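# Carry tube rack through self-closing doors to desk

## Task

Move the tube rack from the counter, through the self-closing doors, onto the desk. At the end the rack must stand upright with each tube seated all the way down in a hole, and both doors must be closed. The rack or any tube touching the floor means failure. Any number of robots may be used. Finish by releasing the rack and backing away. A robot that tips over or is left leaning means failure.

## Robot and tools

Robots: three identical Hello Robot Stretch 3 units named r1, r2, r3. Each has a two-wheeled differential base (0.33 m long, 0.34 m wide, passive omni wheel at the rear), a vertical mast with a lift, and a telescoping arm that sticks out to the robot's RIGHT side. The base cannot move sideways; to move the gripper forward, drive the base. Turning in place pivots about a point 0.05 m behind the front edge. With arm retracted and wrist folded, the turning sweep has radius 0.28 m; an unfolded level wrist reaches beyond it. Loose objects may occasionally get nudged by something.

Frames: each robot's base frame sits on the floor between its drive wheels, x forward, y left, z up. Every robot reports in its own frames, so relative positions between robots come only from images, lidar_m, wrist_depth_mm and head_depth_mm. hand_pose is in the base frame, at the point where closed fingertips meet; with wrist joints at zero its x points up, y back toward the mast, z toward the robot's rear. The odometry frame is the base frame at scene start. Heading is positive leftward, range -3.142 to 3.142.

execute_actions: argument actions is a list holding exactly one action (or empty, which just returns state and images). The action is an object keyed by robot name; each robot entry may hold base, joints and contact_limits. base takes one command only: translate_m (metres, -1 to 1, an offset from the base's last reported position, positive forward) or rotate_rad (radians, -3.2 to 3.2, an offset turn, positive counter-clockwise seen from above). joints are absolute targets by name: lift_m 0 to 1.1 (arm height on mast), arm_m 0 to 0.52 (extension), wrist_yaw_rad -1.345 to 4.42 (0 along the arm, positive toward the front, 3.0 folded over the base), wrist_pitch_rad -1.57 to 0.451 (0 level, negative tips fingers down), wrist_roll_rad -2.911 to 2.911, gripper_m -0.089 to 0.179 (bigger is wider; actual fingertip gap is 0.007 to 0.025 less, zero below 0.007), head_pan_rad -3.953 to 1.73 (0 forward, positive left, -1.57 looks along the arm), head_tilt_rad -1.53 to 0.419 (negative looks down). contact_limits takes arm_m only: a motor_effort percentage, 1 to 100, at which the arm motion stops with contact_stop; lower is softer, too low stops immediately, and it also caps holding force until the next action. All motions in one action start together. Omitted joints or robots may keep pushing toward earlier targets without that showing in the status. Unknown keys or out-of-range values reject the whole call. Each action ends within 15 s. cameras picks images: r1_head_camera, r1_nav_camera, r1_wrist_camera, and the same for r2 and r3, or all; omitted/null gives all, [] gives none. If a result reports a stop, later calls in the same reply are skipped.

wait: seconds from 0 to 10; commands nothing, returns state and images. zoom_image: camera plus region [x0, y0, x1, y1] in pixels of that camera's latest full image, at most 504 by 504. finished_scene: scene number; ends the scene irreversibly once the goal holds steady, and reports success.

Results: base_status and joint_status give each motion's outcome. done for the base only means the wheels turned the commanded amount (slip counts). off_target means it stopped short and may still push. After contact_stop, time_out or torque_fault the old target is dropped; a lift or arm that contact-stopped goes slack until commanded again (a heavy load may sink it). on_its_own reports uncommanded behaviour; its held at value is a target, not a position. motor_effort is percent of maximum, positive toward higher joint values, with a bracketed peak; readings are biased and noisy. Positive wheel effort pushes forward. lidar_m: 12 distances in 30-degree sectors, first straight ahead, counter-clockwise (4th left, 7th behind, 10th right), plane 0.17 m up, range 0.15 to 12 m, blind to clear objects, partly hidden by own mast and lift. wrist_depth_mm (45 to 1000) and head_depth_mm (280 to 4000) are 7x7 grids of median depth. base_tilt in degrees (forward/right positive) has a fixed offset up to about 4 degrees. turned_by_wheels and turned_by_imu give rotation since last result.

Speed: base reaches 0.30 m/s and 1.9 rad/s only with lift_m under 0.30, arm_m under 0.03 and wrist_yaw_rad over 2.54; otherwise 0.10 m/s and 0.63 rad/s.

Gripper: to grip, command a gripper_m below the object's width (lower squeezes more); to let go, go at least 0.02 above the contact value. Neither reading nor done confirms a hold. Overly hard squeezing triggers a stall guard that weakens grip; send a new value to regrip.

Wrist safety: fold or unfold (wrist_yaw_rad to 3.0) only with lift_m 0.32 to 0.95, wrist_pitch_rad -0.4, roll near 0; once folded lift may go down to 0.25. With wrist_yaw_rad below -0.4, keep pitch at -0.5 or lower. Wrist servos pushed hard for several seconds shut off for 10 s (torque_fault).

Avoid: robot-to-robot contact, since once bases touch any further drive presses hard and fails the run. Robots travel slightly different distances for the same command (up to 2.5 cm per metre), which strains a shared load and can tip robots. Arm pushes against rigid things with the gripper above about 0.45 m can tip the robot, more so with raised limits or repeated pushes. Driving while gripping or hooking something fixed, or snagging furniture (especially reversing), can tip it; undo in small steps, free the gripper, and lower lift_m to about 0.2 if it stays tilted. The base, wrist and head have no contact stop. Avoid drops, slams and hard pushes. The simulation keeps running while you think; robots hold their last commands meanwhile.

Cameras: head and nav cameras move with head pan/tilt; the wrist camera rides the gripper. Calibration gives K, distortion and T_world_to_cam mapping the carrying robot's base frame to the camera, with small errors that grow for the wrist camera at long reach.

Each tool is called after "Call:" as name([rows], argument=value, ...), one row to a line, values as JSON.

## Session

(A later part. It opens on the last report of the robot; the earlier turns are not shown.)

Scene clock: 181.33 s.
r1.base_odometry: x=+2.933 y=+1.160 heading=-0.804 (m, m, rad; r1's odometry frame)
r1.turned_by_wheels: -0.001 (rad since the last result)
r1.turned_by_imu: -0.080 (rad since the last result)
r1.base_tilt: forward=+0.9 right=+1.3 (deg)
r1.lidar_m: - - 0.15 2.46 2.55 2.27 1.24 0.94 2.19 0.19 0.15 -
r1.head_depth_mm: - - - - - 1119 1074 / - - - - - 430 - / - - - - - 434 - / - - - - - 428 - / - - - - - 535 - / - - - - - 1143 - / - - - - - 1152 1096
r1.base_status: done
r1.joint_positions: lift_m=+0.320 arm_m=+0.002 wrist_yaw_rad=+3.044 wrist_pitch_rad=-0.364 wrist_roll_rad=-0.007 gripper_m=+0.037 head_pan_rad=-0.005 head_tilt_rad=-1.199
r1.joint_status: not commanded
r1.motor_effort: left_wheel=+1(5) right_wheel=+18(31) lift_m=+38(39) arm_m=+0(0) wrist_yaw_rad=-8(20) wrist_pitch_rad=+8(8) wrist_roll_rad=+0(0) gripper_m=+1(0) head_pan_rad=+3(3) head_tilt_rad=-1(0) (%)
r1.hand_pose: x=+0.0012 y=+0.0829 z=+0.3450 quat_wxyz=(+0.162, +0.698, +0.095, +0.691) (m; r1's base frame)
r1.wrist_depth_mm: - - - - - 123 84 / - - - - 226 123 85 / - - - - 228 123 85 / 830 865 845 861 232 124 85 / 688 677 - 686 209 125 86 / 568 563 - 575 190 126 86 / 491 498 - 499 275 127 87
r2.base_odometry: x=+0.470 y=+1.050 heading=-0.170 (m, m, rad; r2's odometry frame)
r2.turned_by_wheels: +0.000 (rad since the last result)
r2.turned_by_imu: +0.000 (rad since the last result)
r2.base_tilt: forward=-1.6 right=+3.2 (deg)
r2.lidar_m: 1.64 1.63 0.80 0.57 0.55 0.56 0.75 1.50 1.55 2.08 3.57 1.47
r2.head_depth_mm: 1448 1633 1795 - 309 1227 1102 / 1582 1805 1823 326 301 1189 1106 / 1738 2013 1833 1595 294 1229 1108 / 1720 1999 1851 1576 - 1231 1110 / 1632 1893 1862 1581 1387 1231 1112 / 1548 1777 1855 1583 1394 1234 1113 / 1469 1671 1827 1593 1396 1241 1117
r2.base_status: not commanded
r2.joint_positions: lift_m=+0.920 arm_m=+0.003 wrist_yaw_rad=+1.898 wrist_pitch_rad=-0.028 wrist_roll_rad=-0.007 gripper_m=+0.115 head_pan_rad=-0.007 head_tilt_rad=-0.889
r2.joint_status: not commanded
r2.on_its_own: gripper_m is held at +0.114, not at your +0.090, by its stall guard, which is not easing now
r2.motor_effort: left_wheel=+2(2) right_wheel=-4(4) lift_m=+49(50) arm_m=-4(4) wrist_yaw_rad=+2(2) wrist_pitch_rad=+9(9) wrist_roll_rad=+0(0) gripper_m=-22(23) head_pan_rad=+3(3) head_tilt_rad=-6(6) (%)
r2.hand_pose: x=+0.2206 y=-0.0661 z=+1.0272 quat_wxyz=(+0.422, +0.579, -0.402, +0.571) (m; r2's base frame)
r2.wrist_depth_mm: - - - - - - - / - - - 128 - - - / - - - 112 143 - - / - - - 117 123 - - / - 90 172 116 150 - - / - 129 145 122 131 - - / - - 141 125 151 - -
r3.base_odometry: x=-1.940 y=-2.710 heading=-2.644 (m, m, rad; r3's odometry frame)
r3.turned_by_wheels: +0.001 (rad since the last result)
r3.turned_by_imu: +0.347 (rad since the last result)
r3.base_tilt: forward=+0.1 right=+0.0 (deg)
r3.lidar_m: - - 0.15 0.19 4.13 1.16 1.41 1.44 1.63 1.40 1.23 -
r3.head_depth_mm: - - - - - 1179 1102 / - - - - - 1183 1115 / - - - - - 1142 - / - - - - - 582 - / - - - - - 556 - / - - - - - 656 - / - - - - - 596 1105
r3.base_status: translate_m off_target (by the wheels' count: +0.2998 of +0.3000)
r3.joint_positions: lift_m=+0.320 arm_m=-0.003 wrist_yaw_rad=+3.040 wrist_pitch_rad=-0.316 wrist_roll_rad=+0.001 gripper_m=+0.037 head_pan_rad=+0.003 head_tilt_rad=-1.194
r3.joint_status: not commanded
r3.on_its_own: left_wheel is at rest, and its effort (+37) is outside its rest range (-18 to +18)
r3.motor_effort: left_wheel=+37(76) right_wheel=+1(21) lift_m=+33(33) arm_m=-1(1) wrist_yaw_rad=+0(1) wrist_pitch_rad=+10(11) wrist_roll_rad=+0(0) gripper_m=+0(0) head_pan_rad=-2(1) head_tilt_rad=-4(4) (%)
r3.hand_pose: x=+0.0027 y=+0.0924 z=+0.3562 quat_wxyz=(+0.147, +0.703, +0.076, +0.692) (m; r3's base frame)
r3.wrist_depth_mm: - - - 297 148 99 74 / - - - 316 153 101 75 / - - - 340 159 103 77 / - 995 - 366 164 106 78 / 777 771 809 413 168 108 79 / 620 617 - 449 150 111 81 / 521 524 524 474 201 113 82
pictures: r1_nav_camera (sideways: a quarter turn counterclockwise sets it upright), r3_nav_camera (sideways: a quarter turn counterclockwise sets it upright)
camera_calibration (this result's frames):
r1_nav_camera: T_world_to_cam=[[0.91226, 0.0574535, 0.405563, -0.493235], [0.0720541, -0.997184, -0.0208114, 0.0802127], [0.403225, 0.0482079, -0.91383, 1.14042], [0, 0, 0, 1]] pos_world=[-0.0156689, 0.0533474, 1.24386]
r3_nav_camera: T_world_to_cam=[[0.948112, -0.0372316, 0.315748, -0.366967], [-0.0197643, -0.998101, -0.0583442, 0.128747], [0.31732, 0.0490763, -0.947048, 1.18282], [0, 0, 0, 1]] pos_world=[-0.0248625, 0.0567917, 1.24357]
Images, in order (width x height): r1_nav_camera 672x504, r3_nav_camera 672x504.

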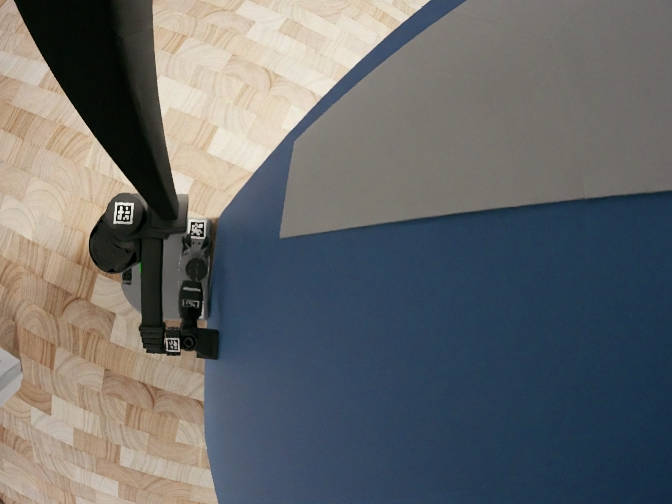

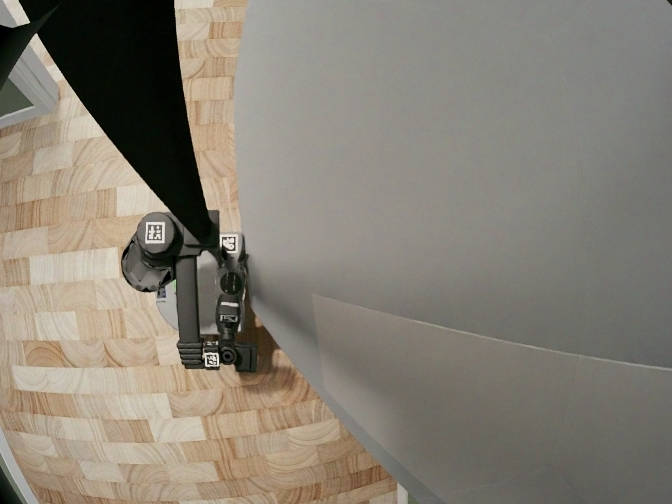

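Call:
execute_actions([
  {"r1":{"base":{"translate_m":0.33}},"r3":{"base":{"translate_m":0.1}},"r2":{"base":{"rotate_rad":-0.94}}},
], cameras=[])

Call:
execute_actions([
  {"r2":{"base":{"translate_m":1.0}}},
], cameras=["r2_nav_camera"])

Call:
execute_actions([
  {"r2":{"base":{"translate_m":0.75}}},
], cameras=[])

Call:
execute_actions([
  {"r2":{"base":{"rotate_rad":1.45}}},
], cameras=["r2_nav_camera","r1_nav_camera"])

Scene clock: 187.73 s.
r1.base_odometry: x=+3.162 y=+0.922 heading=-0.805 (m, m, rad; r1's odometry frame)
r1.turned_by_wheels: -0.001 (rad since the last result)
r1.turned_by_imu: -0.370 (rad since the last result)
r1.base_tilt: forward=+0.9 right=+1.3 (deg)
r1.lidar_m: - - 0.15 2.42 2.48 2.67 2.53 1.16 1.25 0.19 0.15 -
r1.head_depth_mm: - - - - - 1116 1072 / - - - - - 423 - / - - - - - 563 - / - - - - - 588 - / - - - - - 1096 - / - - - - - 1143 - / - - - - - 1156 1092
r1.base_status: translate_m off_target (by the wheels' count: +0.3298 of +0.3300)
r1.joint_positions: lift_m=+0.320 arm_m=+0.002 wrist_yaw_rad=+3.030 wrist_pitch_rad=-0.364 wrist_roll_rad=-0.007 gripper_m=+0.037 head_pan_rad=-0.005 head_tilt_rad=-1.197
r1.joint_status: not commanded
r1.on_its_own: right_wheel is at rest, and its effort (+30) is outside its rest range (-18 to +18)
r1.motor_effort: left_wheel=-1(10) right_wheel=+30(33) lift_m=+39(39) arm_m=+0(1) wrist_yaw_rad=+9(45) wrist_pitch_rad=+8(8) wrist_roll_rad=+0(0) gripper_m=+0(0) head_pan_rad=+3(3) head_tilt_rad=-2(2) (%)
r1.hand_pose: x=+0.0045 y=+0.0825 z=+0.3449 quat_wxyz=(+0.167, +0.699, +0.090, +0.690) (m; r1's base frame)
r1.wrist_depth_mm: - - - - 231 125 86 / - - - - 233 125 86 / - - - - 235 126 86 / 849 842 837 830 237 127 86 / 674 671 - 684 214 127 87 / 567 568 - 570 193 128 87 / 491 500 - 499 278 129 87
r2.base_odometry: x=+0.470 y=+1.050 heading=-1.110 (m, m, rad; r2's odometry frame)
r2.turned_by_wheels: -0.940 (rad since the last result)
r2.turned_by_imu: -0.951 (rad since the last result)
r2.base_tilt: forward=-1.6 right=+3.2 (deg)
r2.lidar_m: 3.57 1.18 1.54 1.62 0.72 0.56 0.54 0.58 0.84 1.50 1.61 2.32
r2.head_depth_mm: 2720 2173 1857 - 309 1223 1106 / 2708 2181 1839 326 301 1189 1108 / 2714 2200 1837 1606 294 1228 1110 / 2724 2209 1850 1583 - 1231 1115 / 2767 2220 1844 1586 1391 1237 1114 / 2757 2216 1858 1592 1395 1237 1118 / 2766 2229 1818 1592 1392 1240 1120
r2.base_status: done
r2.joint_positions: lift_m=+0.920 arm_m=+0.003 wrist_yaw_rad=+1.898 wrist_pitch_rad=-0.028 wrist_roll_rad=-0.007 gripper_m=+0.115 head_pan_rad=-0.007 head_tilt_rad=-0.889
r2.joint_status: not commanded
r2.on_its_own: gripper_m is held at +0.114, not at your +0.090, by its stall guard, which is not easing now
r2.motor_effort: left_wheel=+2(4) right_wheel=-4(9) lift_m=+49(50) arm_m=-4(4) wrist_yaw_rad=+2(2) wrist_pitch_rad=+9(9) wrist_roll_rad=+0(0) gripper_m=-23(22) head_pan_rad=+3(4) head_tilt_rad=-6(6) (%)
r2.hand_pose: x=+0.2206 y=-0.0661 z=+1.0272 quat_wxyz=(+0.422, +0.579, -0.402, +0.571) (m; r2's base frame)
r2.wrist_depth_mm: - - - - - - - / - - - 128 - - - / - - - 111 142 - - / - - - 117 123 - - / - 90 173 116 150 - - / - 129 145 123 131 - - / - - 141 125 152 - -
r3.base_odometry: x=-2.027 y=-2.757 heading=-2.643 (m, m, rad; r3's odometry frame)
r3.turned_by_wheels: +0.001 (rad since the last result)
r3.turned_by_imu: +0.103 (rad since the last result)
r3.base_tilt: forward=+0.1 right=+0.0 (deg)
r3.lidar_m: - - 0.15 0.20 1.18 1.17 1.43 1.50 1.64 1.40 1.46 -
r3.head_depth_mm: - - - - - 1179 1115 / - - - - - 1154 1107 / - - - - - - - / - - - - - - - / - - - - - - - / - - - - - 1149 - / - - - - - 1148 1117
r3.base_status: translate_m off_target (by the wheels' count: +0.0998 of +0.1000)
r3.joint_positions: lift_m=+0.320 arm_m=-0.003 wrist_yaw_rad=+3.040 wrist_pitch_rad=-0.316 wrist_roll_rad=+0.001 gripper_m=+0.037 head_pan_rad=-0.003 head_tilt_rad=-1.234
r3.joint_status: not commanded
r3.on_its_own: left_wheel is at rest, and its effort (+23) is outside its rest range (-18 to +18)
r3.motor_effort: left_wheel=+23(54) right_wheel=+11(37) lift_m=+33(33) arm_m=-1(1) wrist_yaw_rad=+0(1) wrist_pitch_rad=+10(11) wrist_roll_rad=+0(0) gripper_m=+0(0) head_pan_rad=+2(8) head_tilt_rad=+20(21) (%)
r3.hand_pose: x=+0.0027 y=+0.0924 z=+0.3562 quat_wxyz=(+0.147, +0.703, +0.076, +0.692) (m; r3's base frame)
r3.wrist_depth_mm: - - - 375 138 85 62 / - - - 396 142 86 62 / - - - 425 145 87 63 / 984 983 - 451 148 89 63 / 754 778 825 505 150 90 64 / 625 620 - 546 130 91 65 / 516 520 522 498 178 92 65
pictures: none
No camera images: the call's "cameras" was empty. Leave "cameras" out to get every camera's image.

Scene clock: 198.70 s.
r1.base_odometry: x=+3.162 y=+0.922 heading=-0.805 (m, m, rad; r1's odometry frame)
r1.turned_by_wheels: +0.000 (rad since the last result)
r1.turned_by_imu: -0.002 (rad since the last result)
r1.base_tilt: forward=+0.9 right=+1.4 (deg)
r1.lidar_m: - - 0.15 0.70 2.48 2.68 2.53 1.16 1.24 0.19 0.15 -
r1.head_depth_mm: - - - - - 1116 1073 / - - - - - 423 - / - - - - - 562 - / - - - - - 586 - / - - - - - 1097 - / - - - - - 1143 - / - - - - - 1152 1092
r1.base_status: not commanded
r1.joint_positions: lift_m=+0.320 arm_m=+0.002 wrist_yaw_rad=+3.030 wrist_pitch_rad=-0.364 wrist_roll_rad=-0.007 gripper_m=+0.037 head_pan_rad=-0.005 head_tilt_rad=-1.197
r1.joint_status: not commanded
r1.on_its_own: right_wheel is at rest, and its effort (+30) is outside its rest range (-18 to +18)
r1.motor_effort: left_wheel=-1(1) right_wheel=+30(31) lift_m=+39(39) arm_m=+0(0) wrist_yaw_rad=+9(8) wrist_pitch_rad=+8(8) wrist_roll_rad=+0(0) gripper_m=+0(0) head_pan_rad=+3(3) head_tilt_rad=-2(1) (%)
r1.hand_pose: x=+0.0045 y=+0.0825 z=+0.3449 quat_wxyz=(+0.167, +0.699, +0.090, +0.690) (m; r1's base frame)
r1.wrist_depth_mm: - - - - 231 124 86 / - - - - 231 125 86 / - - - 773 235 126 86 / 830 842 846 809 237 126 86 / 675 681 - 686 213 127 87 / 559 563 - 569 192 128 87 / 488 498 - 501 281 128 87
r2.base_odometry: x=+0.915 y=+0.154 heading=-1.110 (m, m, rad; r2's odometry frame)
r2.turned_by_wheels: +0.000 (rad since the last result)
r2.turned_by_imu: +0.004 (rad since the last result)
r2.base_tilt: forward=-1.6 right=+3.2 (deg)
r2.lidar_m: 2.60 2.04 0.69 0.64 1.64 1.57 1.54 1.63 1.61 1.59 1.70 2.47
r2.head_depth_mm: 2367 2164 1853 - 309 1226 1105 / 2378 2181 1833 326 301 1193 1104 / 2407 2209 1836 1605 294 1229 1109 / 2443 2205 1855 1583 - 1235 1113 / 2467 2203 1856 1579 1389 1231 1112 / 2511 2224 1858 1596 1397 1236 1119 / 2521 2226 1851 1589 1397 1241 1122
r2.base_status: done
r2.joint_positions: lift_m=+0.920 arm_m=+0.003 wrist_yaw_rad=+1.898 wrist_pitch_rad=-0.028 wrist_roll_rad=-0.007 gripper_m=+0.115 head_pan_rad=-0.007 head_tilt_rad=-0.889
r2.joint_status: not commanded
r2.on_its_own: gripper_m is held at +0.114, not at your +0.090, by its stall guard, which is not easing now
r2.motor_effort: left_wheel=+1(7) right_wheel=-3(5) lift_m=+49(49) arm_m=-4(4) wrist_yaw_rad=+2(1) wrist_pitch_rad=+9(9) wrist_roll_rad=+0(0) gripper_m=-22(22) head_pan_rad=+3(3) head_tilt_rad=-6(5) (%)
r2.hand_pose: x=+0.2206 y=-0.0661 z=+1.0272 quat_wxyz=(+0.422, +0.579, -0.402, +0.571) (m; r2's base frame)
r2.wrist_depth_mm: - - - - - - - / - - - 129 - - - / - - - 112 141 - - / - - - 116 123 - - / - 90 173 116 150 - - / - 129 145 123 131 - - / - - 141 125 153 - -
r3.base_odometry: x=-2.027 y=-2.757 heading=-2.643 (m, m, rad; r3's odometry frame)
r3.turned_by_wheels: +0.000 (rad since the last result)
r3.turned_by_imu: +0.003 (rad since the last result)
r3.base_tilt: forward=+0.0 right=+0.1 (deg)
r3.lidar_m: - - 0.15 0.20 1.18 1.17 1.43 1.50 1.63 1.40 1.46 -
r3.head_depth_mm: - - - - - 1175 1112 / - - - - - 1155 1104 / - - - - - - - / - - - - - - - / - - - - - - - / - - - - - 1151 - / - - - - - 1148 1119
r3.base_status: not commanded
r3.joint_positions: lift_m=+0.320 arm_m=-0.003 wrist_yaw_rad=+3.040 wrist_pitch_rad=-0.316 wrist_roll_rad=+0.001 gripper_m=+0.037 head_pan_rad=-0.003 head_tilt_rad=-1.234
r3.joint_status: not commanded
r3.on_its_own: left_wheel is at rest, and its effort (+23) is outside its rest range (-18 to +18)
r3.motor_effort: left_wheel=+23(23) right_wheel=+11(12) lift_m=+33(32) arm_m=-1(2) wrist_yaw_rad=+0(0) wrist_pitch_rad=+10(10) wrist_roll_rad=+0(0) gripper_m=+0(0) head_pan_rad=+2(2) head_tilt_rad=+20(20) (%)
r3.hand_pose: x=+0.0027 y=+0.0924 z=+0.3562 quat_wxyz=(+0.147, +0.703, +0.076, +0.692) (m; r3's base frame)
r3.wrist_depth_mm: - - - 376 139 85 62 / - - - 402 142 86 62 / - - - 421 145 87 63 / - - - 456 149 89 63 / 750 770 831 505 151 90 64 / 614 620 - 545 129 92 65 / 516 514 518 506 178 92 65
pictures: r2_nav_camera (sideways: a quarter turn counterclockwise sets it upright)
camera_calibration (this result's frames):
r2_nav_camera: T_world_to_cam=[[0.759585, -0.0340687, 0.649515, -0.809527], [-0.0430741, -0.99907, -0.00203013, 0.0564002], [0.64898, -0.0264352, -0.760346, 0.943262], [0, 0, 0, 1]] pos_world=[0.00517615, 0.0537035, 1.24312]
Images, in order (width x height): r2_nav_camera 672x504.

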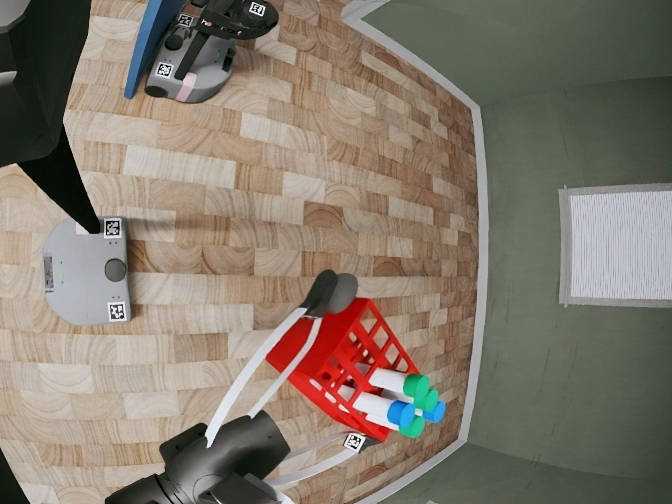

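Scene clock: 207.17 s.
r1.base_odometry: x=+3.162 y=+0.922 heading=-0.805 (m, m, rad; r1's odometry frame)
r1.turned_by_wheels: +0.000 (rad since the last result)
r1.turned_by_imu: -0.002 (rad since the last result)
r1.base_tilt: forward=+0.9 right=+1.4 (deg)
r1.lidar_m: - - 0.15 2.42 0.87 0.86 2.54 1.16 1.24 0.19 0.15 -
r1.head_depth_mm: - - - - - 1116 1071 / - - - - - 423 - / - - - - - 561 - / - - - - - 587 - / - - - - - 1097 - / - - - - - 1147 - / - - - - - 1158 1097
r1.base_status: not commanded
r1.joint_positions: lift_m=+0.320 arm_m=+0.002 wrist_yaw_rad=+3.030 wrist_pitch_rad=-0.364 wrist_roll_rad=-0.007 gripper_m=+0.037 head_pan_rad=-0.005 head_tilt_rad=-1.197
r1.joint_status: not commanded
r1.on_its_own: right_wheel is at rest, and its effort (+30) is outside its rest range (-18 to +18)
r1.motor_effort: left_wheel=-1(1) right_wheel=+30(31) lift_m=+39(39) arm_m=+1(1) wrist_yaw_rad=+9(9) wrist_pitch_rad=+8(8) wrist_roll_rad=+0(0) gripper_m=+1(0) head_pan_rad=+2(2) head_tilt_rad=-2(1) (%)
r1.hand_pose: x=+0.0045 y=+0.0825 z=+0.3449 quat_wxyz=(+0.167, +0.699, +0.090, +0.690) (m; r1's base frame)
r1.wrist_depth_mm: - - - - 231 125 86 / - - - - 231 125 86 / 784 - - - 234 125 86 / 684 808 843 855 238 126 86 / 684 678 - 672 213 127 87 / 566 570 - 568 192 128 87 / 491 492 - 495 280 128 87
r2.base_odometry: x=+1.248 y=-0.518 heading=-1.110 (m, m, rad; r2's odometry frame)
r2.turned_by_wheels: +0.000 (rad since the last result)
r2.turned_by_imu: +0.003 (rad since the last result)
r2.base_tilt: forward=-1.6 right=+3.3 (deg)
r2.lidar_m: 1.86 1.95 1.49 1.49 0.86 0.97 2.28 2.16 1.68 1.65 1.76 1.89
r2.head_depth_mm: 1671 1933 1865 - 309 1224 1104 / 1686 1981 1834 326 301 1188 1107 / 1700 2004 1827 1612 294 1228 1109 / 1732 2027 1836 1579 - 1231 1113 / 1755 2042 1854 1580 1396 1231 1114 / 1770 2051 1849 1587 1387 1238 1117 / 1793 2066 1856 1598 1394 1241 1118
r2.base_status: done
r2.joint_positions: lift_m=+0.920 arm_m=+0.003 wrist_yaw_rad=+1.898 wrist_pitch_rad=-0.028 wrist_roll_rad=-0.007 gripper_m=+0.115 head_pan_rad=-0.007 head_tilt_rad=-0.889
r2.joint_status: not commanded
r2.on_its_own: gripper_m is held at +0.114, not at your +0.090, by its stall guard, which is not easing now
r2.motor_effort: left_wheel=+1(5) right_wheel=-3(3) lift_m=+49(50) arm_m=-4(4) wrist_yaw_rad=+2(3) wrist_pitch_rad=+9(9) wrist_roll_rad=+0(0) gripper_m=-23(23) head_pan_rad=+2(3) head_tilt_rad=-6(6) (%)
r2.hand_pose: x=+0.2206 y=-0.0661 z=+1.0272 quat_wxyz=(+0.422, +0.579, -0.402, +0.571) (m; r2's base frame)
r2.wrist_depth_mm: - - - - - - - / - - - 129 - - - / - - - 113 142 - - / - - - 116 123 - - / - 90 173 115 151 - - / - 129 145 122 130 - - / - - 140 125 152 - -
r3.base_odometry: x=-2.027 y=-2.757 heading=-2.643 (m, m, rad; r3's odometry frame)
r3.turned_by_wheels: +0.000 (rad since the last result)
r3.turned_by_imu: +0.002 (rad since the last result)
r3.base_tilt: forward=+0.0 right=+0.0 (deg)
r3.lidar_m: - - 0.15 0.20 1.17 1.17 1.43 1.49 1.64 1.40 1.47 -
r3.head_depth_mm: - - - - - 1178 1116 / - - - - - 1158 1111 / - - - - - - - / - - - - - - - / - - - - - - - / - - - - - 1147 - / - - - - - 1142 1117
r3.base_status: not commanded
r3.joint_positions: lift_m=+0.320 arm_m=-0.003 wrist_yaw_rad=+3.040 wrist_pitch_rad=-0.316 wrist_roll_rad=+0.001 gripper_m=+0.037 head_pan_rad=-0.003 head_tilt_rad=-1.234
r3.joint_status: not commanded
r3.on_its_own: left_wheel is at rest, and its effort (+23) is outside its rest range (-18 to +18)
r3.motor_effort: left_wheel=+23(23) right_wheel=+11(11) lift_m=+32(32) arm_m=-1(1) wrist_yaw_rad=-1(1) wrist_pitch_rad=+10(10) wrist_roll_rad=+0(0) gripper_m=+0(1) head_pan_rad=+1(3) head_tilt_rad=+20(20) (%)
r3.hand_pose: x=+0.0027 y=+0.0924 z=+0.3562 quat_wxyz=(+0.147, +0.703, +0.076, +0.692) (m; r3's base frame)
r3.wrist_depth_mm: - - - 372 139 85 61 / - - - 399 142 86 62 / - - - 420 145 87 63 / - - - 452 149 89 63 / 766 777 813 508 150 90 64 / 617 629 - 542 130 91 65 / 522 519 524 509 177 92 65
pictures: none
No camera images: the call's "cameras" was empty. Leave "cameras" out to get every camera's image.

Scene clock: 210.40 s.
r1.base_odometry: x=+3.162 y=+0.922 heading=-0.805 (m, m, rad; r1's odometry frame)
r1.turned_by_wheels: +0.000 (rad since the last result)
r1.turned_by_imu: -0.001 (rad since the last result)
r1.base_tilt: forward=+0.9 right=+1.4 (deg)
r1.lidar_m: - - 0.15 2.42 0.98 0.99 2.53 1.16 1.24 0.19 0.15 -
r1.head_depth_mm: - - - - - 1115 1074 / - - - - - 423 - / - - - - - 562 - / - - - - - 586 - / - - - - - 1093 - / - - - - - 1139 - / - - - - - 1156 1094
r1.base_status: not commanded
r1.joint_positions: lift_m=+0.320 arm_m=+0.002 wrist_yaw_rad=+3.030 wrist_pitch_rad=-0.364 wrist_roll_rad=-0.007 gripper_m=+0.037 head_pan_rad=-0.005 head_tilt_rad=-1.197
r1.joint_status: not commanded
r1.on_its_own: right_wheel is at rest, and its effort (+30) is outside its rest range (-18 to +18)
r1.motor_effort: left_wheel=-1(1) right_wheel=+30(30) lift_m=+39(39) arm_m=+0(1) wrist_yaw_rad=+10(9) wrist_pitch_rad=+8(8) wrist_roll_rad=+0(0) gripper_m=+0(0) head_pan_rad=+3(2) head_tilt_rad=-3(2) (%)
r1.hand_pose: x=+0.0045 y=+0.0825 z=+0.3449 quat_wxyz=(+0.167, +0.699, +0.090, +0.690) (m; r1's base frame)
r1.wrist_depth_mm: - - - - 229 124 85 / - - - - 232 125 86 / 805 - - - 234 125 86 / 774 840 839 835 236 126 86 / 672 675 - 671 213 127 87 / 566 571 - 556 193 128 87 / 492 492 - 496 281 128 88
r2.base_odometry: x=+1.248 y=-0.518 heading=+0.340 (m, m, rad; r2's odometry frame)
r2.turned_by_wheels: +1.450 (rad since the last result)
r2.turned_by_imu: +1.466 (rad since the last result)
r2.base_tilt: forward=-1.6 right=+3.2 (deg)
r2.lidar_m: 1.49 0.88 0.86 2.28 2.35 1.72 1.65 1.70 1.95 1.86 1.91 1.55
r2.head_depth_mm: 1364 1599 1813 - 308 1225 1105 / 1374 1596 1786 326 302 1190 1110 / 2626 2143 1827 1605 294 1226 1107 / 2638 2195 1842 1584 - 1226 1112 / 2758 2208 1852 1581 1387 1234 1111 / 2778 2212 1853 1593 1391 1238 1118 / 2780 2245 1791 1398 1341 1246 1115
r2.base_status: done
r2.joint_positions: lift_m=+0.920 arm_m=+0.003 wrist_yaw_rad=+1.898 wrist_pitch_rad=-0.028 wrist_roll_rad=-0.007 gripper_m=+0.115 head_pan_rad=-0.007 head_tilt_rad=-0.889
r2.joint_status: not commanded
r2.on_its_own: gripper_m is held at +0.114, not at your +0.090, by its stall guard, which is not easing now
r2.motor_effort: left_wheel=-3(7) right_wheel=+3(10) lift_m=+50(50) arm_m=-4(4) wrist_yaw_rad=+2(1) wrist_pitch_rad=+9(9) wrist_roll_rad=+0(0) gripper_m=-23(23) head_pan_rad=+3(3) head_tilt_rad=-6(6) (%)
r2.hand_pose: x=+0.2206 y=-0.0661 z=+1.0272 quat_wxyz=(+0.422, +0.579, -0.402, +0.571) (m; r2's base frame)
r2.wrist_depth_mm: 756 - - - - - - / 785 - - 128 - - - / 807 - - 112 142 - - / 823 - - 116 123 - - / 875 90 173 116 150 - - / 846 126 145 123 131 - - / 928 811 140 125 152 - -
r3.base_odometry: x=-2.027 y=-2.757 heading=-2.643 (m, m, rad; r3's odometry frame)
r3.turned_by_wheels: +0.000 (rad since the last result)
r3.turned_by_imu: +0.001 (rad since the last result)
r3.base_tilt: forward=+0.0 right=+0.0 (deg)
r3.lidar_m: - - 0.15 0.20 1.18 1.17 1.43 1.49 1.64 1.39 1.46 -
r3.head_depth_mm: - - - - - 1178 1110 / - - - - - 1154 1103 / - - - - - - - / - - - - - - - / - - - - - - - / - - - - - 1151 - / - - - - - 1150 1119
r3.base_status: not commanded
r3.joint_positions: lift_m=+0.320 arm_m=-0.003 wrist_yaw_rad=+3.040 wrist_pitch_rad=-0.316 wrist_roll_rad=+0.001 gripper_m=+0.037 head_pan_rad=-0.003 head_tilt_rad=-1.234
r3.joint_status: not commanded
r3.on_its_own: left_wheel is at rest, and its effort (+24) is outside its rest range (-18 to +18)
r3.motor_effort: left_wheel=+24(23) right_wheel=+11(12) lift_m=+33(33) arm_m=-1(2) wrist_yaw_rad=-1(0) wrist_pitch_rad=+10(10) wrist_roll_rad=+0(0) gripper_m=+0(0) head_pan_rad=+3(2) head_tilt_rad=+20(19) (%)
r3.hand_pose: x=+0.0027 y=+0.0924 z=+0.3562 quat_wxyz=(+0.147, +0.703, +0.076, +0.692) (m; r3's base frame)
r3.wrist_depth_mm: - - - 375 138 85 62 / - - - 399 141 86 62 / - - - 420 145 88 63 / - - - 450 148 89 63 / 761 767 813 498 150 90 64 / 622 622 - 540 130 91 65 / 516 521 519 505 179 92 65
pictures: r1_nav_camera (sideways: a quarter turn counterclockwise sets it upright), r2_nav_camera (sideways: a quarter turn counterclockwise sets it upright)
camera_calibration (this result's frames):
r1_nav_camera: T_world_to_cam=[[0.911459, 0.0574599, 0.407359, -0.495569], [0.0720971, -0.997184, -0.0206587, 0.0800137], [0.405024, 0.0481989, -0.913035, 1.13938], [0, 0, 0, 1]] pos_world=[-0.0155547, 0.0533467, 1.24382]
r2_nav_camera: T_world_to_cam=[[0.759611, -0.0340636, 0.649485, -0.809488], [-0.0430671, -0.99907, -0.0020287, 0.0563982], [0.64895, -0.0264304, -0.760372, 0.943296], [0, 0, 0, 1]] pos_world=[0.00517344, 0.0537035, 1.24312]
Images, in order (width x height): r1_nav_camera 672x504, r2_nav_camera 672x504.

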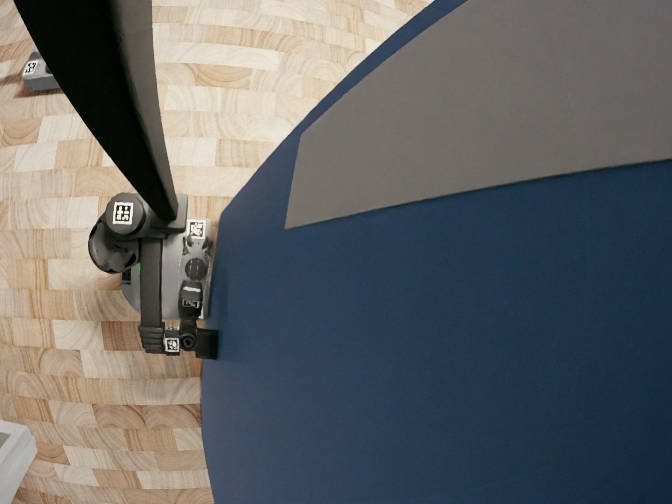

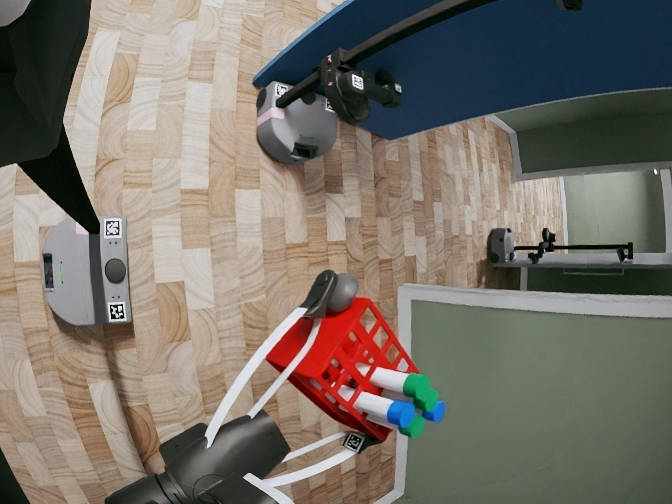

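Call:
execute_actions([
  {"r2":{"base":{"translate_m":0.85}}},
], cameras=[])

Call:
execute_actions([
  {"r2":{"base":{"rotate_rad":0.45}}},
], cameras=["r2_nav_camera"])

Scene clock: 220.50 s.
r1.base_odometry: x=+3.162 y=+0.922 heading=-0.805 (m, m, rad; r1's odometry frame)
r1.turned_by_wheels: +0.000 (rad since the last result)
r1.turned_by_imu: -0.002 (rad since the last result)
r1.base_tilt: forward=+1.0 right=+1.3 (deg)
r1.lidar_m: - - 0.15 2.42 2.48 2.66 0.55 1.16 1.25 0.19 0.15 -
r1.head_depth_mm: - - - - - 1112 1069 / - - - - - 423 - / - - - - - 563 - / - - - - - 586 - / - - - - - 1099 - / - - - - - 1142 - / - - - - - 1152 1088
r1.base_status: not commanded
r1.joint_positions: lift_m=+0.320 arm_m=+0.002 wrist_yaw_rad=+3.030 wrist_pitch_rad=-0.364 wrist_roll_rad=-0.007 gripper_m=+0.037 head_pan_rad=-0.005 head_tilt_rad=-1.197
r1.joint_status: not commanded
r1.on_its_own: right_wheel is at rest, and its effort (+30) is outside its rest range (-18 to +18)
r1.motor_effort: left_wheel=+0(1) right_wheel=+30(30) lift_m=+39(39) arm_m=+0(0) wrist_yaw_rad=+9(8) wrist_pitch_rad=+8(8) wrist_roll_rad=+0(0) gripper_m=+1(1) head_pan_rad=+3(2) head_tilt_rad=-2(2) (%)
r1.hand_pose: x=+0.0045 y=+0.0825 z=+0.3449 quat_wxyz=(+0.167, +0.699, +0.090, +0.690) (m; r1's base frame)
r1.wrist_depth_mm: - - - - 230 125 86 / - - - - 230 125 86 / - - - - 235 126 86 / 849 832 833 827 238 126 86 / 681 673 - 677 212 127 87 / 564 567 - 572 192 128 87 / 488 495 - 503 280 128 87
r2.base_odometry: x=+2.050 y=-0.235 heading=+0.340 (m, m, rad; r2's odometry frame)
r2.turned_by_wheels: +0.000 (rad since the last result)
r2.turned_by_imu: +0.004 (rad since the last result)
r2.base_tilt: forward=-1.6 right=+3.3 (deg)
r2.lidar_m: 0.72 1.02 0.76 0.67 0.81 2.61 2.49 2.57 1.91 1.83 0.93 0.66
r2.head_depth_mm: 2426 690 763 - 308 1225 1104 / 2624 2185 1784 326 301 1187 1107 / 2050 2136 1843 1615 294 1227 1106 / 2650 2110 1844 1592 - 1228 1112 / 2761 2210 1839 1591 1384 1237 1111 / 2716 2218 1860 1593 1396 1240 1115 / 2657 2217 1870 1592 1398 1244 1118
r2.base_status: done
r2.joint_positions: lift_m=+0.920 arm_m=+0.003 wrist_yaw_rad=+1.898 wrist_pitch_rad=-0.028 wrist_roll_rad=-0.007 gripper_m=+0.115 head_pan_rad=-0.007 head_tilt_rad=-0.889
r2.joint_status: not commanded
r2.on_its_own: gripper_m is held at +0.114, not at your +0.090, by its stall guard, which is not easing now
r2.motor_effort: left_wheel=-3(5) right_wheel=+3(8) lift_m=+50(49) arm_m=-4(4) wrist_yaw_rad=+2(2) wrist_pitch_rad=+9(9) wrist_roll_rad=+0(0) gripper_m=-22(23) head_pan_rad=+3(3) head_tilt_rad=-5(6) (%)
r2.hand_pose: x=+0.2206 y=-0.0661 z=+1.0272 quat_wxyz=(+0.422, +0.579, -0.402, +0.571) (m; r2's base frame)
r2.wrist_depth_mm: 752 - - - - 485 450 / 748 - - 128 - 490 473 / 747 - - 112 142 511 487 / 790 - - 116 123 520 496 / 754 89 173 116 150 334 508 / 726 129 145 123 131 - 538 / 829 968 141 124 152 576 535
r3.base_odometry: x=-2.027 y=-2.757 heading=-2.643 (m, m, rad; r3's odometry frame)
r3.turned_by_wheels: +0.000 (rad since the last result)
r3.turned_by_imu: +0.003 (rad since the last result)
r3.base_tilt: forward=+0.1 right=+0.0 (deg)
r3.lidar_m: - - 0.15 0.20 1.18 1.17 1.43 1.49 1.64 1.39 1.47 -
r3.head_depth_mm: - - - - - 1181 1113 / - - - - - 1153 1108 / - - - - - - - / - - - - - - - / - - - - - - - / - - - - - 1151 - / - - - - - 1146 1117
r3.base_status: not commanded
r3.joint_positions: lift_m=+0.320 arm_m=-0.003 wrist_yaw_rad=+3.040 wrist_pitch_rad=-0.316 wrist_roll_rad=+0.001 gripper_m=+0.037 head_pan_rad=-0.003 head_tilt_rad=-1.234
r3.joint_status: not commanded
r3.on_its_own: left_wheel is at rest, and its effort (+23) is outside its rest range (-18 to +18)
r3.motor_effort: left_wheel=+23(23) right_wheel=+11(11) lift_m=+33(33) arm_m=-1(1) wrist_yaw_rad=-1(1) wrist_pitch_rad=+10(10) wrist_roll_rad=+0(0) gripper_m=+0(0) head_pan_rad=+2(1) head_tilt_rad=+20(20) (%)
r3.hand_pose: x=+0.0027 y=+0.0924 z=+0.3562 quat_wxyz=(+0.147, +0.703, +0.076, +0.692) (m; r3's base frame)
r3.wrist_depth_mm: - - - 376 139 85 62 / - - - 396 142 86 62 / - - - 423 145 88 63 / - - - 452 149 89 63 / 762 773 812 502 150 90 64 / 617 624 - 545 129 91 65 / 524 523 524 507 178 92 65
pictures: none
No camera images: the call's "cameras" was empty. Leave "cameras" out to get every camera's image.

Scene clock: 222.17 s.
r1.base_odometry: x=+3.162 y=+0.922 heading=-0.805 (m, m, rad; r1's odometry frame)
r1.turned_by_wheels: +0.000 (rad since the last result)
r1.turned_by_imu: +0.000 (rad since the last result)
r1.base_tilt: forward=+0.9 right=+1.3 (deg)
r1.lidar_m: - - 0.15 2.42 2.48 2.67 0.59 1.16 1.24 0.19 0.15 -
r1.head_depth_mm: - - - - - 1122 1074 / - - - - - 423 - / - - - - - 562 - / - - - - - 586 - / - - - - - 1100 - / - - - - - 1141 - / - - - - - 1156 1093
r1.base_status: not commanded
r1.joint_positions: lift_m=+0.320 arm_m=+0.002 wrist_yaw_rad=+3.030 wrist_pitch_rad=-0.364 wrist_roll_rad=-0.007 gripper_m=+0.037 head_pan_rad=-0.005 head_tilt_rad=-1.197
r1.joint_status: not commanded
r1.on_its_own: right_wheel is at rest, and its effort (+30) is outside its rest range (-18 to +18)
r1.motor_effort: left_wheel=-1(0) right_wheel=+30(30) lift_m=+39(39) arm_m=+0(0) wrist_yaw_rad=+10(10) wrist_pitch_rad=+8(8) wrist_roll_rad=+0(0) gripper_m=+1(0) head_pan_rad=+2(3) head_tilt_rad=-2(2) (%)
r1.hand_pose: x=+0.0045 y=+0.0825 z=+0.3449 quat_wxyz=(+0.167, +0.699, +0.090, +0.690) (m; r1's base frame)
r1.wrist_depth_mm: - - - - 231 124 86 / - - - - 232 125 86 / - - - - 235 126 86 / 851 837 826 839 237 126 86 / 680 673 - 689 214 127 87 / 566 566 - 572 193 128 87 / 485 500 - 498 280 128 88
r2.base_odometry: x=+2.050 y=-0.235 heading=+0.790 (m, m, rad; r2's odometry frame)
r2.turned_by_wheels: +0.450 (rad since the last result)
r2.turned_by_imu: +0.455 (rad since the last result)
r2.base_tilt: forward=-1.6 right=+3.3 (deg)
r2.lidar_m: 2.04 0.77 0.67 0.66 2.67 2.49 2.53 1.97 1.83 1.01 0.67 0.66
r2.head_depth_mm: 2689 2169 1854 - 309 1225 1104 / 2667 2176 1830 326 301 1190 1105 / 2748 2201 1843 1604 294 1227 1111 / 2564 2207 1844 1580 - 1231 1112 / 2224 2222 1851 1582 1388 1238 1113 / 1903 2052 1729 1409 1394 1237 1115 / 1571 955 1030 1169 1327 1236 1092
r2.base_status: done
r2.joint_positions: lift_m=+0.920 arm_m=+0.003 wrist_yaw_rad=+1.898 wrist_pitch_rad=-0.028 wrist_roll_rad=-0.007 gripper_m=+0.115 head_pan_rad=-0.007 head_tilt_rad=-0.889
r2.joint_status: not commanded
r2.on_its_own: gripper_m is held at +0.114, not at your +0.090, by its stall guard, which is not easing now
r2.motor_effort: left_wheel=-3(7) right_wheel=+4(9) lift_m=+49(49) arm_m=-4(4) wrist_yaw_rad=+2(2) wrist_pitch_rad=+9(9) wrist_roll_rad=+0(0) gripper_m=-22(23) head_pan_rad=+3(3) head_tilt_rad=-5(6) (%)
r2.hand_pose: x=+0.2206 y=-0.0661 z=+1.0272 quat_wxyz=(+0.422, +0.579, -0.402, +0.571) (m; r2's base frame)
r2.wrist_depth_mm: 593 699 815 - - - - / 617 694 818 128 - - - / 635 727 887 111 142 - - / 650 726 830 116 123 - - / 664 90 173 115 150 - - / 662 125 145 122 130 - - / 718 757 140 125 152 - -
r3.base_odometry: x=-2.027 y=-2.757 heading=-2.643 (m, m, rad; r3's odometry frame)
r3.turned_by_wheels: +0.000 (rad since the last result)
r3.turned_by_imu: +0.000 (rad since the last result)
r3.base_tilt: forward=+0.0 right=+0.0 (deg)
r3.lidar_m: - - 0.15 0.20 1.17 1.17 1.43 1.50 1.64 1.40 1.47 -
r3.head_depth_mm: - - - - - 1173 1113 / - - - - - 1156 1108 / - - - - - - - / - - - - - - - / - - - - - - - / - - - - - 1148 - / - - - - - 1145 1112
r3.base_status: not commanded
r3.joint_positions: lift_m=+0.320 arm_m=-0.003 wrist_yaw_rad=+3.040 wrist_pitch_rad=-0.316 wrist_roll_rad=+0.001 gripper_m=+0.037 head_pan_rad=-0.003 head_tilt_rad=-1.234
r3.joint_status: not commanded
r3.on_its_own: left_wheel is at rest, and its effort (+23) is outside its rest range (-18 to +18)
r3.motor_effort: left_wheel=+23(23) right_wheel=+11(11) lift_m=+32(32) arm_m=-1(1) wrist_yaw_rad=+0(1) wrist_pitch_rad=+10(10) wrist_roll_rad=+0(0) gripper_m=+0(0) head_pan_rad=+3(1) head_tilt_rad=+20(20) (%)
r3.hand_pose: x=+0.0027 y=+0.0924 z=+0.3562 quat_wxyz=(+0.147, +0.703, +0.076, +0.692) (m; r3's base frame)
r3.wrist_depth_mm: - - - 373 139 85 62 / - - - 398 142 86 62 / - - - 423 145 87 63 / - 996 - 458 148 89 63 / 781 780 821 507 151 90 64 / 617 620 - 538 130 91 65 / 521 512 516 510 178 92 65
pictures: r2_nav_camera (sideways: a quarter turn counterclockwise sets it upright)
camera_calibration (this result's frames):
r2_nav_camera: T_world_to_cam=[[0.75962, -0.0340571, 0.649475, -0.809476], [-0.0430586, -0.99907, -0.00202824, 0.0563976], [0.64894, -0.0264248, -0.76038, 0.943307], [0, 0, 0, 1]] pos_world=[0.00517223, 0.0537035, 1.24312]
Images, in order (width x height): r2_nav_camera 672x504.

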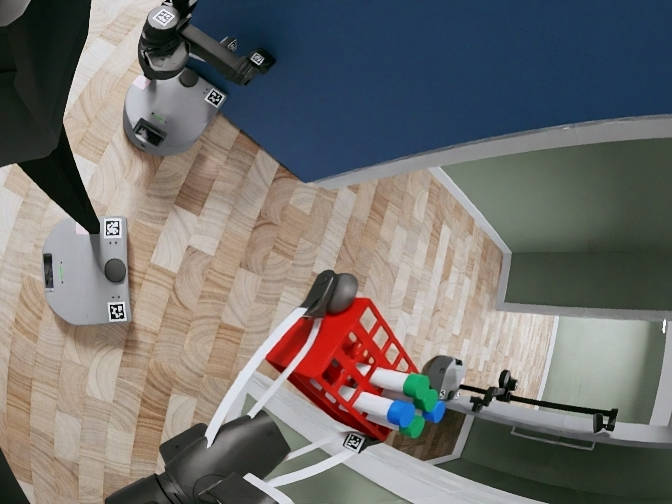

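Call:
execute_actions([
  {"r2":{"base":{"translate_m":0.65}}},
], cameras=[])

Call:
execute_actions([
  {"r2":{"base":{"rotate_rad":-0.3}}},
], cameras=["r2_nav_camera"])

Call:
execute_actions([
  {"r2":{"base":{"translate_m":0.5}}},
], cameras=["r2_nav_camera"])

Scene clock: 230.53 s.
r1.base_odometry: x=+3.162 y=+0.922 heading=-0.805 (m, m, rad; r1's odometry frame)
r1.turned_by_wheels: +0.000 (rad since the last result)
r1.turned_by_imu: -0.002 (rad since the last result)
r1.base_tilt: forward=+0.9 right=+1.3 (deg)
r1.lidar_m: - - 0.15 2.42 2.49 2.67 2.54 1.16 0.62 0.19 0.15 -
r1.head_depth_mm: - - - - - 1116 1070 / - - - - - 423 - / - - - - - 562 - / - - - - - 587 - / - - - - - 1100 - / - - - - - 1143 - / - - - - - 1160 1098
r1.base_status: not commanded
r1.joint_positions: lift_m=+0.320 arm_m=+0.002 wrist_yaw_rad=+3.030 wrist_pitch_rad=-0.364 wrist_roll_rad=-0.007 gripper_m=+0.037 head_pan_rad=-0.005 head_tilt_rad=-1.197
r1.joint_status: not commanded
r1.on_its_own: right_wheel is at rest, and its effort (+30) is outside its rest range (-18 to +18)
r1.motor_effort: left_wheel=-1(1) right_wheel=+30(30) lift_m=+39(39) arm_m=+0(0) wrist_yaw_rad=+9(9) wrist_pitch_rad=+8(8) wrist_roll_rad=+0(0) gripper_m=+0(0) head_pan_rad=+3(3) head_tilt_rad=-1(1) (%)
r1.hand_pose: x=+0.0045 y=+0.0825 z=+0.3449 quat_wxyz=(+0.167, +0.699, +0.090, +0.690) (m; r1's base frame)
r1.wrist_depth_mm: - - - - 230 124 85 / - - - - 233 125 86 / - - - - 235 125 86 / 844 849 849 835 238 126 86 / 680 679 - 684 212 127 87 / 567 570 - 570 192 128 87 / 486 492 - 499 280 128 88
r2.base_odometry: x=+2.507 y=+0.227 heading=+0.790 (m, m, rad; r2's odometry frame)
r2.turned_by_wheels: +0.000 (rad since the last result)
r2.turned_by_imu: +0.003 (rad since the last result)
r2.base_tilt: forward=-1.6 right=+3.2 (deg)
r2.lidar_m: 1.62 0.47 0.39 0.41 0.59 3.06 3.11 2.24 0.48 0.48 1.39 1.55
r2.head_depth_mm: 2445 2169 1870 - 309 1222 1109 / 2251 2188 1826 322 301 1187 1110 / 2373 2195 1834 1606 294 1224 1107 / 2114 2166 1852 1578 - 1232 1111 / 1752 1997 1846 1588 1391 1229 1114 / 1502 1669 1773 1592 1393 1237 1114 / 1307 1431 1579 1596 1396 967 1044
r2.base_status: done
r2.joint_positions: lift_m=+0.920 arm_m=+0.003 wrist_yaw_rad=+1.898 wrist_pitch_rad=-0.028 wrist_roll_rad=-0.007 gripper_m=+0.115 head_pan_rad=-0.007 head_tilt_rad=-0.889
r2.joint_status: not commanded
r2.on_its_own: gripper_m is held at +0.114, not at your +0.090, by its stall guard, which is not easing now
r2.motor_effort: left_wheel=-3(4) right_wheel=+3(7) lift_m=+49(50) arm_m=-4(4) wrist_yaw_rad=+2(1) wrist_pitch_rad=+9(9) wrist_roll_rad=+0(0) gripper_m=-22(23) head_pan_rad=+3(3) head_tilt_rad=-5(6) (%)
r2.hand_pose: x=+0.2206 y=-0.0661 z=+1.0272 quat_wxyz=(+0.422, +0.579, -0.402, +0.571) (m; r2's base frame)
r2.wrist_depth_mm: 831 - - - - - - / 851 - - 129 - - - / 867 - - 112 142 - - / 912 - - 115 123 - - / 414 90 173 116 130 - - / 409 129 145 122 130 - - / 460 - 141 125 152 - -
r3.base_odometry: x=-2.027 y=-2.757 heading=-2.643 (m, m, rad; r3's odometry frame)
r3.turned_by_wheels: +0.000 (rad since the last result)
r3.turned_by_imu: +0.002 (rad since the last result)
r3.base_tilt: forward=+0.0 right=+0.0 (deg)
r3.lidar_m: - - 0.15 0.20 1.18 1.17 1.43 1.49 1.58 1.40 1.47 -
r3.head_depth_mm: - - - - - 1172 1115 / - - - - - 1150 1109 / - - - - - - - / - - - - - - - / - - - - - - - / - - - - - 1149 - / - - - - - 1148 1121
r3.base_status: not commanded
r3.joint_positions: lift_m=+0.320 arm_m=-0.003 wrist_yaw_rad=+3.040 wrist_pitch_rad=-0.316 wrist_roll_rad=+0.001 gripper_m=+0.037 head_pan_rad=-0.003 head_tilt_rad=-1.234
r3.joint_status: not commanded
r3.on_its_own: left_wheel is at rest, and its effort (+23) is outside its rest range (-18 to +18)
r3.motor_effort: left_wheel=+23(23) right_wheel=+12(12) lift_m=+33(33) arm_m=-1(1) wrist_yaw_rad=+0(1) wrist_pitch_rad=+10(10) wrist_roll_rad=+0(0) gripper_m=+0(0) head_pan_rad=+2(2) head_tilt_rad=+20(20) (%)
r3.hand_pose: x=+0.0027 y=+0.0924 z=+0.3562 quat_wxyz=(+0.147, +0.703, +0.076, +0.692) (m; r3's base frame)
r3.wrist_depth_mm: - - - 373 138 85 61 / - - - 398 142 86 62 / - - - 428 145 87 63 / - - - 456 148 89 63 / 774 781 808 501 151 90 64 / 629 608 - 540 130 91 65 / 519 525 522 506 178 93 65
pictures: none
No camera images: the call's "cameras" was empty. Leave "cameras" out to get every camera's image.

Scene clock: 232.03 s.
r1.base_odometry: x=+3.162 y=+0.922 heading=-0.805 (m, m, rad; r1's odometry frame)
r1.turned_by_wheels: +0.000 (rad since the last result)
r1.turned_by_imu: +0.000 (rad since the last result)
r1.base_tilt: forward=+0.9 right=+1.3 (deg)
r1.lidar_m: - - 0.15 2.42 2.48 2.66 2.53 1.16 0.64 0.19 0.15 -
r1.head_depth_mm: - - - - - 1118 1075 / - - - - - 424 - / - - - - - 563 - / - - - - - 588 - / - - - - - 1102 - / - - - - - 1145 - / - - - - - 1154 1093
r1.base_status: not commanded
r1.joint_positions: lift_m=+0.320 arm_m=+0.002 wrist_yaw_rad=+3.030 wrist_pitch_rad=-0.364 wrist_roll_rad=-0.007 gripper_m=+0.037 head_pan_rad=-0.005 head_tilt_rad=-1.197
r1.joint_status: not commanded
r1.on_its_own: right_wheel is at rest, and its effort (+30) is outside its rest range (-18 to +18)
r1.motor_effort: left_wheel=+0(1) right_wheel=+30(30) lift_m=+39(39) arm_m=+0(1) wrist_yaw_rad=+9(9) wrist_pitch_rad=+8(8) wrist_roll_rad=+0(0) gripper_m=+1(2) head_pan_rad=+3(4) head_tilt_rad=-1(2) (%)
r1.hand_pose: x=+0.0045 y=+0.0825 z=+0.3449 quat_wxyz=(+0.167, +0.699, +0.090, +0.690) (m; r1's base frame)
r1.wrist_depth_mm: - - - - 230 124 86 / - - - - 232 125 86 / - - - - 234 125 86 / 845 840 842 833 237 127 86 / 687 679 - 674 213 127 87 / 566 568 - 574 193 128 87 / 488 495 - 503 282 128 88
r2.base_odometry: x=+2.507 y=+0.227 heading=+0.490 (m, m, rad; r2's odometry frame)
r2.turned_by_wheels: -0.300 (rad since the last result)
r2.turned_by_imu: -0.303 (rad since the last result)
r2.base_tilt: forward=-1.6 right=+3.2 (deg)
r2.lidar_m: 2.41 1.29 0.43 0.39 0.46 0.76 3.06 2.66 2.12 0.48 1.16 1.54
r2.head_depth_mm: 1510 2107 1709 - 309 1222 1103 / 2735 2177 1784 326 301 1191 1109 / 2730 2199 1828 1603 294 1229 1107 / 2543 2213 1838 1582 - 1233 1109 / 2276 2215 1851 1592 1388 1237 1112 / 2318 2240 1854 1591 1390 1239 1115 / 2050 2121 1857 1596 1394 1239 1101
r2.base_status: done
r2.joint_positions: lift_m=+0.920 arm_m=+0.003 wrist_yaw_rad=+1.898 wrist_pitch_rad=-0.028 wrist_roll_rad=-0.007 gripper_m=+0.115 head_pan_rad=-0.007 head_tilt_rad=-0.889
r2.joint_status: not commanded
r2.on_its_own: gripper_m is held at +0.114, not at your +0.090, by its stall guard, which is not easing now
r2.motor_effort: left_wheel=+2(5) right_wheel=-4(7) lift_m=+49(50) arm_m=-4(4) wrist_yaw_rad=+2(2) wrist_pitch_rad=+9(9) wrist_roll_rad=+0(0) gripper_m=-22(23) head_pan_rad=+3(3) head_tilt_rad=-5(6) (%)
r2.hand_pose: x=+0.2206 y=-0.0661 z=+1.0272 quat_wxyz=(+0.422, +0.579, -0.402, +0.571) (m; r2's base frame)
r2.wrist_depth_mm: 952 - - - - - - / 985 - - 129 - - - / - - - 111 142 - - / - - - 116 124 - - / - 90 174 116 130 - - / - 129 145 122 131 - - / - - 140 124 152 - -
r3.base_odometry: x=-2.027 y=-2.757 heading=-2.643 (m, m, rad; r3's odometry frame)
r3.turned_by_wheels: +0.000 (rad since the last result)
r3.turned_by_imu: +0.000 (rad since the last result)
r3.base_tilt: forward=+0.0 right=+0.0 (deg)
r3.lidar_m: - - 0.15 0.20 1.18 1.17 1.43 1.49 1.59 1.40 1.47 -
r3.head_depth_mm: - - - - - 1181 1113 / - - - - - 1156 1109 / - - - - - - - / - - - - - - - / - - - - - - - / - - - - - 1149 - / - - - - - 1142 1118
r3.base_status: not commanded
r3.joint_positions: lift_m=+0.320 arm_m=-0.003 wrist_yaw_rad=+3.040 wrist_pitch_rad=-0.316 wrist_roll_rad=+0.001 gripper_m=+0.037 head_pan_rad=-0.003 head_tilt_rad=-1.234
r3.joint_status: not commanded
r3.on_its_own: left_wheel is at rest, and its effort (+23) is outside its rest range (-18 to +18)
r3.motor_effort: left_wheel=+23(22) right_wheel=+12(11) lift_m=+33(33) arm_m=-1(1) wrist_yaw_rad=+0(0) wrist_pitch_rad=+10(10) wrist_roll_rad=+0(0) gripper_m=+0(0) head_pan_rad=+1(1) head_tilt_rad=+20(20) (%)
r3.hand_pose: x=+0.0027 y=+0.0924 z=+0.3562 quat_wxyz=(+0.147, +0.703, +0.076, +0.692) (m; r3's base frame)
r3.wrist_depth_mm: - - - 372 139 85 62 / - - - 395 142 86 62 / - - - 428 145 88 63 / - - - 455 148 89 63 / 773 775 832 500 151 90 64 / 621 626 - 545 130 91 65 / 523 515 524 503 177 92 65
pictures: r2_nav_camera (sideways: a quarter turn counterclockwise sets it upright)
camera_calibration (this result's frames):
r2_nav_camera: T_world_to_cam=[[0.759622, -0.0340551, 0.649472, -0.809472], [-0.0430559, -0.999071, -0.0020281, 0.0563974], [0.648938, -0.026423, -0.760383, 0.94331], [0, 0, 0, 1]] pos_world=[0.00517187, 0.0537035, 1.24312]
Images, in order (width x height): r2_nav_camera 672x504.

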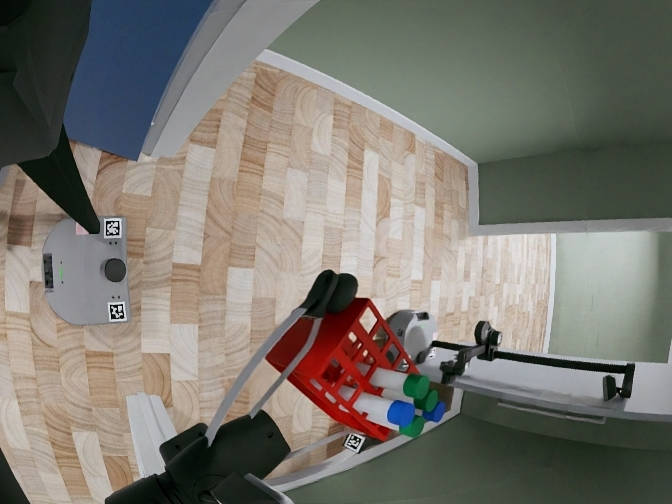

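Scene clock: 238.00 s.
r1.base_odometry: x=+3.162 y=+0.922 heading=-0.805 (m, m, rad; r1's odometry frame)
r1.turned_by_wheels: +0.000 (rad since the last result)
r1.turned_by_imu: -0.001 (rad since the last result)
r1.base_tilt: forward=+1.0 right=+1.3 (deg)
r1.lidar_m: - - 0.15 2.42 2.48 2.66 2.54 1.16 1.19 0.19 0.15 -
r1.head_depth_mm: - - - - - 1118 1071 / - - - - - 424 - / - - - - - 562 - / - - - - - 586 - / - - - - - 1097 - / - - - - - 1138 - / - - - - - 1155 1094
r1.base_status: not commanded
r1.joint_positions: lift_m=+0.320 arm_m=+0.002 wrist_yaw_rad=+3.030 wrist_pitch_rad=-0.364 wrist_roll_rad=-0.007 gripper_m=+0.037 head_pan_rad=-0.005 head_tilt_rad=-1.197
r1.joint_status: not commanded
r1.on_its_own: right_wheel is at rest, and its effort (+30) is outside its rest range (-18 to +18)
r1.motor_effort: left_wheel=+0(1) right_wheel=+30(30) lift_m=+39(39) arm_m=+0(0) wrist_yaw_rad=+9(9) wrist_pitch_rad=+8(8) wrist_roll_rad=+0(0) gripper_m=+0(1) head_pan_rad=+3(3) head_tilt_rad=-2(2) (%)
r1.hand_pose: x=+0.0045 y=+0.0825 z=+0.3449 quat_wxyz=(+0.167, +0.699, +0.090, +0.690) (m; r1's base frame)
r1.wrist_depth_mm: - - - - 231 125 86 / - - - - 233 125 86 / - - - - 233 126 86 / 830 823 842 824 236 126 86 / 672 678 - 673 212 127 87 / 565 563 - 568 193 128 87 / 492 493 - 497 281 128 88
r2.base_odometry: x=+2.949 y=+0.462 heading=+0.490 (m, m, rad; r2's odometry frame)
r2.turned_by_wheels: +0.000 (rad since the last result)
r2.turned_by_imu: +0.002 (rad since the last result)
r2.base_tilt: forward=-1.6 right=+3.2 (deg)
r2.lidar_m: 1.92 1.21 0.97 0.88 0.51 0.57 3.55 0.69 0.64 1.13 1.22 1.11
r2.head_depth_mm: 2684 2177 1870 - 309 1222 1106 / 2729 2191 1823 323 301 1189 1108 / 2740 2194 1829 1616 294 1228 1110 / 2568 2125 1840 1580 - 1230 1113 / 1799 2074 1851 1578 1390 1236 1112 / 1825 2113 1849 1596 1391 1239 1117 / 1819 1999 1869 1597 1395 1239 1117
r2.base_status: done
r2.joint_positions: lift_m=+0.920 arm_m=+0.003 wrist_yaw_rad=+1.898 wrist_pitch_rad=-0.028 wrist_roll_rad=-0.007 gripper_m=+0.115 head_pan_rad=-0.007 head_tilt_rad=-0.889
r2.joint_status: not commanded
r2.on_its_own: gripper_m is held at +0.114, not at your +0.090, by its stall guard, which is not easing now
r2.motor_effort: left_wheel=+1(7) right_wheel=-3(4) lift_m=+49(50) arm_m=-4(4) wrist_yaw_rad=+1(2) wrist_pitch_rad=+9(9) wrist_roll_rad=+0(0) gripper_m=-22(23) head_pan_rad=+3(2) head_tilt_rad=-6(5) (%)
r2.hand_pose: x=+0.2206 y=-0.0661 z=+1.0272 quat_wxyz=(+0.422, +0.579, -0.402, +0.571) (m; r2's base frame)
r2.wrist_depth_mm: 930 - - - - - - / 940 - - 129 - - - / 934 - - 113 142 - - / 974 - - 116 123 - - / 950 90 172 116 130 - - / 958 128 144 123 130 - 981 / - - 141 125 151 - 848
r3.base_odometry: x=-2.027 y=-2.757 heading=-2.643 (m, m, rad; r3's odometry frame)
r3.turned_by_wheels: +0.000 (rad since the last result)
r3.turned_by_imu: +0.002 (rad since the last result)
r3.base_tilt: forward=+0.0 right=+0.1 (deg)
r3.lidar_m: - - 0.15 0.20 1.17 1.17 1.43 1.49 1.14 1.39 1.47 -
r3.head_depth_mm: - - - - - 1178 1114 / - - - - - 1161 1108 / - - - - - - - / - - - - - - - / - - - - - - - / - - - - - 1148 - / - - - - - 1139 1117
r3.base_status: not commanded
r3.joint_positions: lift_m=+0.320 arm_m=-0.003 wrist_yaw_rad=+3.040 wrist_pitch_rad=-0.316 wrist_roll_rad=+0.001 gripper_m=+0.037 head_pan_rad=-0.003 head_tilt_rad=-1.234
r3.joint_status: not commanded
r3.on_its_own: left_wheel is at rest, and its effort (+24) is outside its rest range (-18 to +18)
r3.motor_effort: left_wheel=+24(23) right_wheel=+12(12) lift_m=+32(33) arm_m=-1(1) wrist_yaw_rad=+0(0) wrist_pitch_rad=+10(10) wrist_roll_rad=+0(0) gripper_m=+0(0) head_pan_rad=+2(2) head_tilt_rad=+20(20) (%)
r3.hand_pose: x=+0.0027 y=+0.0924 z=+0.3562 quat_wxyz=(+0.147, +0.703, +0.076, +0.692) (m; r3's base frame)
r3.wrist_depth_mm: - - - 376 139 85 62 / - - - 397 142 86 62 / - - - 424 145 88 63 / - - - 453 148 89 63 / 761 771 824 503 151 90 64 / 617 627 - 547 129 91 65 / 525 526 530 509 177 93 65
pictures: r2_nav_camera (sideways: a quarter turn counterclockwise sets it upright)
camera_calibration (this result's frames):
r2_nav_camera: T_world_to_cam=[[0.759625, -0.034055, 0.649469, -0.809468], [-0.0430558, -0.999071, -0.00202796, 0.0563972], [0.648935, -0.0264229, -0.760385, 0.943313], [0, 0, 0, 1]] pos_world=[0.00517163, 0.0537035, 1.24312]
Images, in order (width x height): r2_nav_camera 672x504.

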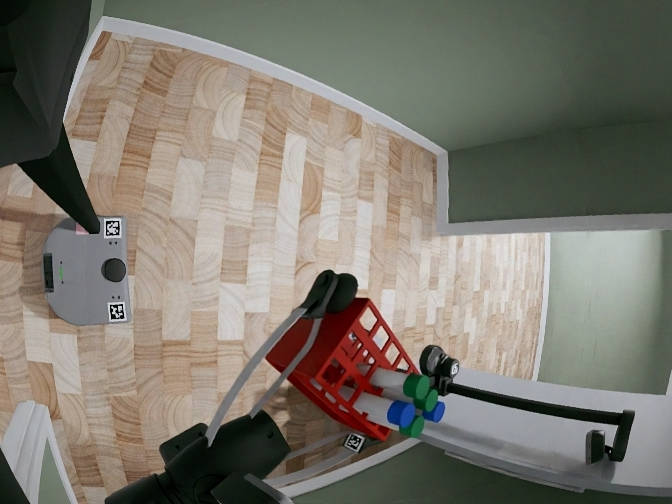

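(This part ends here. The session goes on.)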